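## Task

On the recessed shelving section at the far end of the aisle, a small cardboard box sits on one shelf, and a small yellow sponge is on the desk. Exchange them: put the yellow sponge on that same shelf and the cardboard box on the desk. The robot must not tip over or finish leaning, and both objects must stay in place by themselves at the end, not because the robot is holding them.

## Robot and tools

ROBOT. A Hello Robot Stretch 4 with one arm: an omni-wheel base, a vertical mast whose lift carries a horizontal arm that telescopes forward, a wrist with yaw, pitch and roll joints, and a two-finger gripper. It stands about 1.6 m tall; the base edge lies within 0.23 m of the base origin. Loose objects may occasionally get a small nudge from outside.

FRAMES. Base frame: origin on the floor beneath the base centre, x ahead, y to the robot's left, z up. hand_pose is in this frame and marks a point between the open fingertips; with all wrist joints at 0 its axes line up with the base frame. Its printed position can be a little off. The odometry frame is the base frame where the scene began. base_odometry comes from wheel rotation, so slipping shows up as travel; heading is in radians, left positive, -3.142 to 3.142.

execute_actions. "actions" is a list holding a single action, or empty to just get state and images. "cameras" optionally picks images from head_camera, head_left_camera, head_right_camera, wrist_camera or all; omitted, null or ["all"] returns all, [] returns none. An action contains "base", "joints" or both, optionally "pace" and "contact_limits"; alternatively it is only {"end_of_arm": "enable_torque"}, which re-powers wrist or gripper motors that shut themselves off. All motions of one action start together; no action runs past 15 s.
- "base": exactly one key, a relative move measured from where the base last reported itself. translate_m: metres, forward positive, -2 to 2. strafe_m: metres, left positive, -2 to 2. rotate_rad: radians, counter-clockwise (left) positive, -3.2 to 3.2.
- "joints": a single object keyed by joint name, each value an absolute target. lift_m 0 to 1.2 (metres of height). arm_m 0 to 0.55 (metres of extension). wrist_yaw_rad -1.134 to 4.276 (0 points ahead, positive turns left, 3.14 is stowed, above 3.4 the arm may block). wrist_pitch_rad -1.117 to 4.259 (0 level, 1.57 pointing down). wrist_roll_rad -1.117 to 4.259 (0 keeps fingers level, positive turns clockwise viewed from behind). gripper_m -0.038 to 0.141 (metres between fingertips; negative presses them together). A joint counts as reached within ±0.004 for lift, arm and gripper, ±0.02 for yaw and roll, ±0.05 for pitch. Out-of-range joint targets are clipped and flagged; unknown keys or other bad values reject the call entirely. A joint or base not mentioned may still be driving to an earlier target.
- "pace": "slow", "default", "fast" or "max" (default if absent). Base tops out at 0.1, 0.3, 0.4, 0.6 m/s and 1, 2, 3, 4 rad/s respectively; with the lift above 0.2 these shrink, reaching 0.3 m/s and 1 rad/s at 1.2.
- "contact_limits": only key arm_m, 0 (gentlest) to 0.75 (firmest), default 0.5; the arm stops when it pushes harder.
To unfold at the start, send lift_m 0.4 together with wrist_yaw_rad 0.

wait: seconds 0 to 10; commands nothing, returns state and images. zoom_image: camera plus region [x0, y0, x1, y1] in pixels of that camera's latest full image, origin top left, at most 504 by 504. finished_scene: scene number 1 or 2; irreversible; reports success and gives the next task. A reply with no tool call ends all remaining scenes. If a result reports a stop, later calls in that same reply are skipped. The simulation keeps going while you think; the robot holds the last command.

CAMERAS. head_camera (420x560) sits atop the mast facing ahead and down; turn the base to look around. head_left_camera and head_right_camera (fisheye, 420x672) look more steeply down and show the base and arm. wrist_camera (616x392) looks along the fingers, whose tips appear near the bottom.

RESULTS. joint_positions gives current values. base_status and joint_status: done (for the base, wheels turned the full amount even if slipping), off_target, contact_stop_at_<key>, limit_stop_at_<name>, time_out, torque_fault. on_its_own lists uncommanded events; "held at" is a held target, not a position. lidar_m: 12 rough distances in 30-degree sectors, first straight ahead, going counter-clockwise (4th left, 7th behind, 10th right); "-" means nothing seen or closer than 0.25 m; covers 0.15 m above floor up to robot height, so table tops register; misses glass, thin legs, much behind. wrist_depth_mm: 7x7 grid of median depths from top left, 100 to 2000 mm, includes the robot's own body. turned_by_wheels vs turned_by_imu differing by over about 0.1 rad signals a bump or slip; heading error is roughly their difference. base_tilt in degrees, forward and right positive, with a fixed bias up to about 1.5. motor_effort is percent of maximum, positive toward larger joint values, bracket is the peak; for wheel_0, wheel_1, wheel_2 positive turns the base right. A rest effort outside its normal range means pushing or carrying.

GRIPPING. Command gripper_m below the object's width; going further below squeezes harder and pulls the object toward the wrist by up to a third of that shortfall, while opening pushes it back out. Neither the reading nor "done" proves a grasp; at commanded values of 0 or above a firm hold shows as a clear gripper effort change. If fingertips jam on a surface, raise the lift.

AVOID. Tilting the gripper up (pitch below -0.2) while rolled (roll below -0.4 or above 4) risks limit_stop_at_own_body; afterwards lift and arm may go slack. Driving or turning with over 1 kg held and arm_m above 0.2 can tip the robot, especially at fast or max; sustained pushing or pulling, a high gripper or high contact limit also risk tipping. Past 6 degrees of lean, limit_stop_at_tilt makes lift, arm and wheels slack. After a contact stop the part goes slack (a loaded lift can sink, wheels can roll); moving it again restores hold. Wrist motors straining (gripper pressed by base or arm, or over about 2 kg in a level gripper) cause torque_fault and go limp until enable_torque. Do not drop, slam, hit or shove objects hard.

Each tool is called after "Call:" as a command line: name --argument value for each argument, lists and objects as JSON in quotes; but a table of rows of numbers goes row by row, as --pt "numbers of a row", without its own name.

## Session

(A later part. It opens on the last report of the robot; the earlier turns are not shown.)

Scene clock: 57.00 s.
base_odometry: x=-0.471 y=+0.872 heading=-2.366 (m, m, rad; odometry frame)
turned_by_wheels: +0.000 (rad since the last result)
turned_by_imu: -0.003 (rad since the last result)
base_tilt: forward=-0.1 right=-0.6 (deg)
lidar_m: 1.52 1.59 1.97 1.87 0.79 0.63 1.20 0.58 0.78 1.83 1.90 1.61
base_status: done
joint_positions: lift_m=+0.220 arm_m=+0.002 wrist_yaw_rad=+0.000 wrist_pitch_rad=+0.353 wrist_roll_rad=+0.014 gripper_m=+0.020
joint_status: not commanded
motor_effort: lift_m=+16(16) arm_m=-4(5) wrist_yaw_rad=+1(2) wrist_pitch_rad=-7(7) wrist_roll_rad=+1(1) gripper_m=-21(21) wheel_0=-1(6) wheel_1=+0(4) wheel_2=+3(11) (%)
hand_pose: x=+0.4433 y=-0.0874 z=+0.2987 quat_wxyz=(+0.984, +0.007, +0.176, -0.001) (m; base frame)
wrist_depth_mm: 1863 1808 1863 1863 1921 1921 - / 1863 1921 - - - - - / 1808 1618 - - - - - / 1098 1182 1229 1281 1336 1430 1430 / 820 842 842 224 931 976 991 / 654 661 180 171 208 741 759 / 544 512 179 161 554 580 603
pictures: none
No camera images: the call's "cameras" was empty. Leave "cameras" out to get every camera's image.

Call:
execute_actions --actions '[{"base": {"translate_m": 0.92}, "joints": {"lift_m": 0.705}, "pace": "max"}]' --cameras '[]'

Call:
execute_actions --actions '[{"base": {"translate_m": 0.13}, "joints": {"arm_m": 0.27}, "pace": "fast"}]' --cameras '["head_camera", "wrist_camera"]'

Scene clock: 60.27 s.
base_odometry: x=-1.127 y=+0.228 heading=-2.365 (m, m, rad; odometry frame)
turned_by_wheels: +0.000 (rad since the last result)
turned_by_imu: -0.001 (rad since the last result)
base_tilt: forward=-0.1 right=-0.6 (deg)
lidar_m: 0.62 0.66 0.92 1.85 1.98 1.49 1.47 1.50 1.95 1.77 0.91 0.65
base_status: done
joint_positions: lift_m=+0.705 arm_m=+0.002 wrist_yaw_rad=+0.000 wrist_pitch_rad=+0.353 wrist_roll_rad=+0.014 gripper_m=+0.020
joint_status: all done
motor_effort: lift_m=+22(24) arm_m=-4(5) wrist_yaw_rad=-1(0) wrist_pitch_rad=-8(11) wrist_roll_rad=+1(1) gripper_m=-19(22) wheel_0=+0(10) wheel_1=+3(11) wheel_2=+0(16) (%)
hand_pose: x=+0.4433 y=-0.0874 z=+0.7833 quat_wxyz=(+0.984, +0.007, +0.175, -0.001) (m; base frame)
wrist_depth_mm: 1042 1042 1060 1098 1118 1118 1138 / 1078 1078 1098 1118 1138 1182 1182 / 798 854 904 991 1025 1138 1255 / 517 535 549 574 597 627 661 / 1229 1229 442 224 480 492 517 / 1308 1308 180 171 208 1430 1464 / 1060 1098 179 160 1160 976 1308
pictures: none
No camera images: the call's "cameras" was empty. Leave "cameras" out to get every camera's image.

Scene clock: 61.90 s.
base_odometry: x=-1.220 y=+0.137 heading=-2.365 (m, m, rad; odometry frame)
turned_by_wheels: +0.000 (rad since the last result)
turned_by_imu: +0.000 (rad since the last result)
base_tilt: forward=-0.1 right=-0.5 (deg)
lidar_m: 0.50 0.52 0.72 1.86 1.94 1.65 1.63 1.63 1.91 1.77 0.72 0.53
base_status: done
joint_positions: lift_m=+0.705 arm_m=+0.269 wrist_yaw_rad=+0.000 wrist_pitch_rad=+0.353 wrist_roll_rad=+0.014 gripper_m=+0.020
joint_status: all done
motor_effort: lift_m=+21(21) arm_m=+5(5) wrist_yaw_rad=+0(2) wrist_pitch_rad=-9(10) wrist_roll_rad=+1(0) gripper_m=-23(21) wheel_0=+0(8) wheel_1=+4(10) wheel_2=+0(13) (%)
hand_pose: x=+0.7108 y=-0.0874 z=+0.7833 quat_wxyz=(+0.984, +0.007, +0.175, -0.001) (m; base frame)
wrist_depth_mm: 691 699 723 723 732 750 750 / 732 741 750 759 778 788 809 / 750 759 768 788 809 842 831 / 504 525 544 564 591 621 647 / 370 379 373 224 418 430 442 / 291 294 180 171 207 329 336 / 241 229 179 161 243 256 271
pictures: head_camera, wrist_camera
Images, in order (width x height): head_camera 420x560, wrist_camera 616x392.

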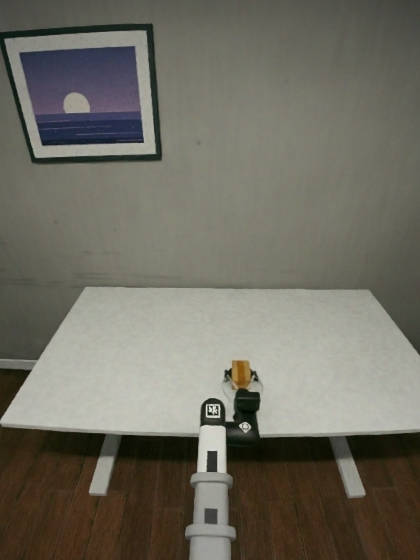

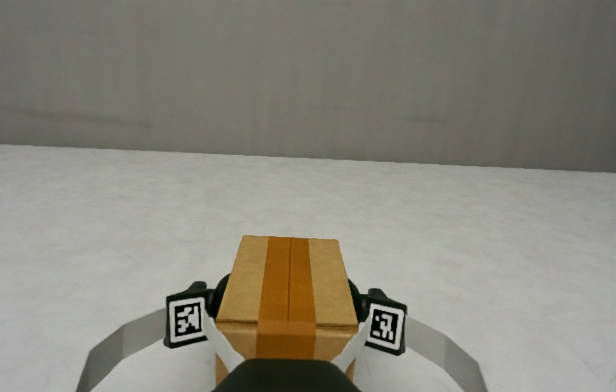

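Call:
execute_actions --actions '[{"joints": {"lift_m": 0.673}}]' --cameras '[]'

Call:
execute_actions --actions '[{"joints": {"gripper_m": 0.095}}]' --cameras '["wrist_camera"]'

Call:
execute_actions --actions '[{"joints": {"arm_m": 0.15}, "pace": "fast"}]' --cameras '["head_camera", "wrist_camera"]'

Scene clock: 64.37 s.
base_odometry: x=-1.220 y=+0.137 heading=-2.365 (m, m, rad; odometry frame)
turned_by_wheels: +0.000 (rad since the last result)
turned_by_imu: +0.001 (rad since the last result)
base_tilt: forward=-0.1 right=-0.6 (deg)
lidar_m: 0.50 0.54 0.70 1.87 1.96 1.65 1.60 1.60 1.93 1.79 0.75 0.53
base_status: not commanded
joint_positions: lift_m=+0.673 arm_m=+0.269 wrist_yaw_rad=+0.000 wrist_pitch_rad=+0.353 wrist_roll_rad=+0.014 gripper_m=+0.020
joint_status: all done
motor_effort: lift_m=+15(20) arm_m=+5(5) wrist_yaw_rad=-3(1) wrist_pitch_rad=-7(8) wrist_roll_rad=+1(1) gripper_m=-21(22) wheel_0=+0(0) wheel_1=+3(3) wheel_2=+0(0) (%)
hand_pose: x=+0.7108 y=-0.0874 z=+0.7518 quat_wxyz=(+0.984, +0.007, +0.175, -0.001) (m; base frame)
wrist_depth_mm: 699 699 715 723 741 750 759 / 715 741 732 768 768 778 788 / 654 707 750 798 798 809 820 / 418 433 449 473 492 521 544 / 307 317 310 224 345 357 364 / 243 248 180 171 208 273 279 / 201 191 179 161 204 213 224
pictures: none
No camera images: the call's "cameras" was empty. Leave "cameras" out to get every camera's image.

Scene clock: 65.93 s.
base_odometry: x=-1.220 y=+0.137 heading=-2.365 (m, m, rad; odometry frame)
turned_by_wheels: +0.000 (rad since the last result)
turned_by_imu: +0.000 (rad since the last result)
base_tilt: forward=+0.0 right=-0.5 (deg)
lidar_m: 0.49 0.54 0.71 1.83 1.93 1.67 1.61 1.64 1.92 1.78 0.77 0.53
base_status: not commanded
joint_positions: lift_m=+0.673 arm_m=+0.269 wrist_yaw_rad=+0.000 wrist_pitch_rad=+0.352 wrist_roll_rad=+0.014 gripper_m=+0.095
joint_status: all done
motor_effort: lift_m=+15(16) arm_m=+5(5) wrist_yaw_rad=-1(0) wrist_pitch_rad=-6(9) wrist_roll_rad=+1(1) gripper_m=-2(22) wheel_0=+1(0) wheel_1=+3(3) wheel_2=+0(0) (%)
hand_pose: x=+0.7109 y=-0.0874 z=+0.7520 quat_wxyz=(+0.985, +0.007, +0.175, -0.001) (m; base frame)
wrist_depth_mm: 691 707 723 732 723 750 759 / 732 732 750 759 768 798 798 / 654 699 759 778 788 820 831 / 424 436 459 473 496 512 544 / 309 319 312 234 349 362 370 / 244 230 186 179 213 274 281 / 202 198 200 149 210 222 226
pictures: wrist_camera
Images, in order (width x height): wrist_camera 616x392.

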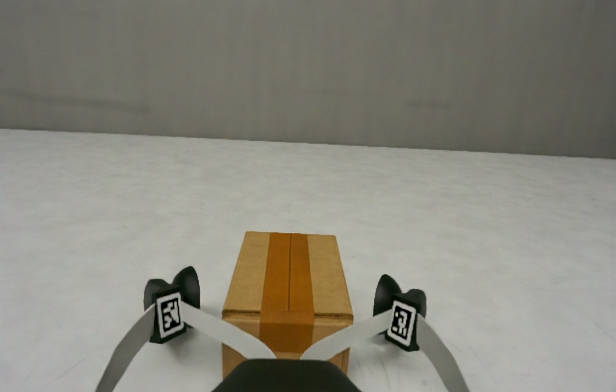

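Scene clock: 67.10 s.
base_odometry: x=-1.220 y=+0.137 heading=-2.365 (m, m, rad; odometry frame)
turned_by_wheels: +0.000 (rad since the last result)
turned_by_imu: +0.000 (rad since the last result)
base_tilt: forward=-0.1 right=-0.6 (deg)
lidar_m: 0.51 0.53 0.73 1.87 1.95 1.63 1.60 1.63 1.91 1.78 0.73 0.56
base_status: not commanded
joint_positions: lift_m=+0.673 arm_m=+0.151 wrist_yaw_rad=+0.000 wrist_pitch_rad=+0.352 wrist_roll_rad=+0.014 gripper_m=+0.095
joint_status: all done
motor_effort: lift_m=+15(16) arm_m=-4(6) wrist_yaw_rad=+3(2) wrist_pitch_rad=-7(6) wrist_roll_rad=+1(1) gripper_m=-3(1) wheel_0=+1(0) wheel_1=+4(4) wheel_2=+0(0) (%)
hand_pose: x=+0.5925 y=-0.0875 z=+0.7520 quat_wxyz=(+0.985, +0.007, +0.175, -0.001) (m; base frame)
wrist_depth_mm: 798 809 831 842 842 866 866 / 820 842 866 866 891 904 917 / 661 707 759 809 866 931 946 / 424 439 452 351 500 525 549 / 309 319 324 298 351 362 373 / 245 230 246 265 214 277 282 / 202 198 204 149 211 223 226
pictures: head_camera, wrist_camera
Images, in order (width x height): head_camera 420x560, wrist_camera 616x392.

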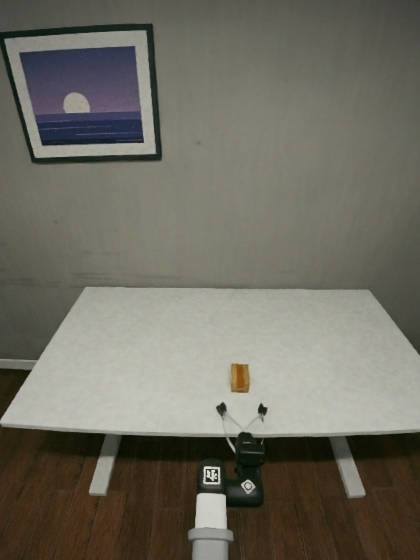

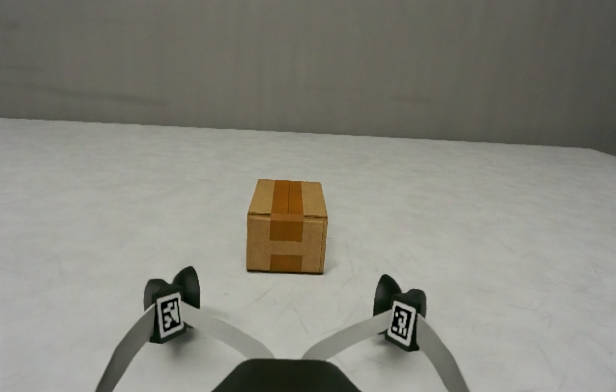

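Call:
finished_scene --scene 2

The scene is finished: the task was done.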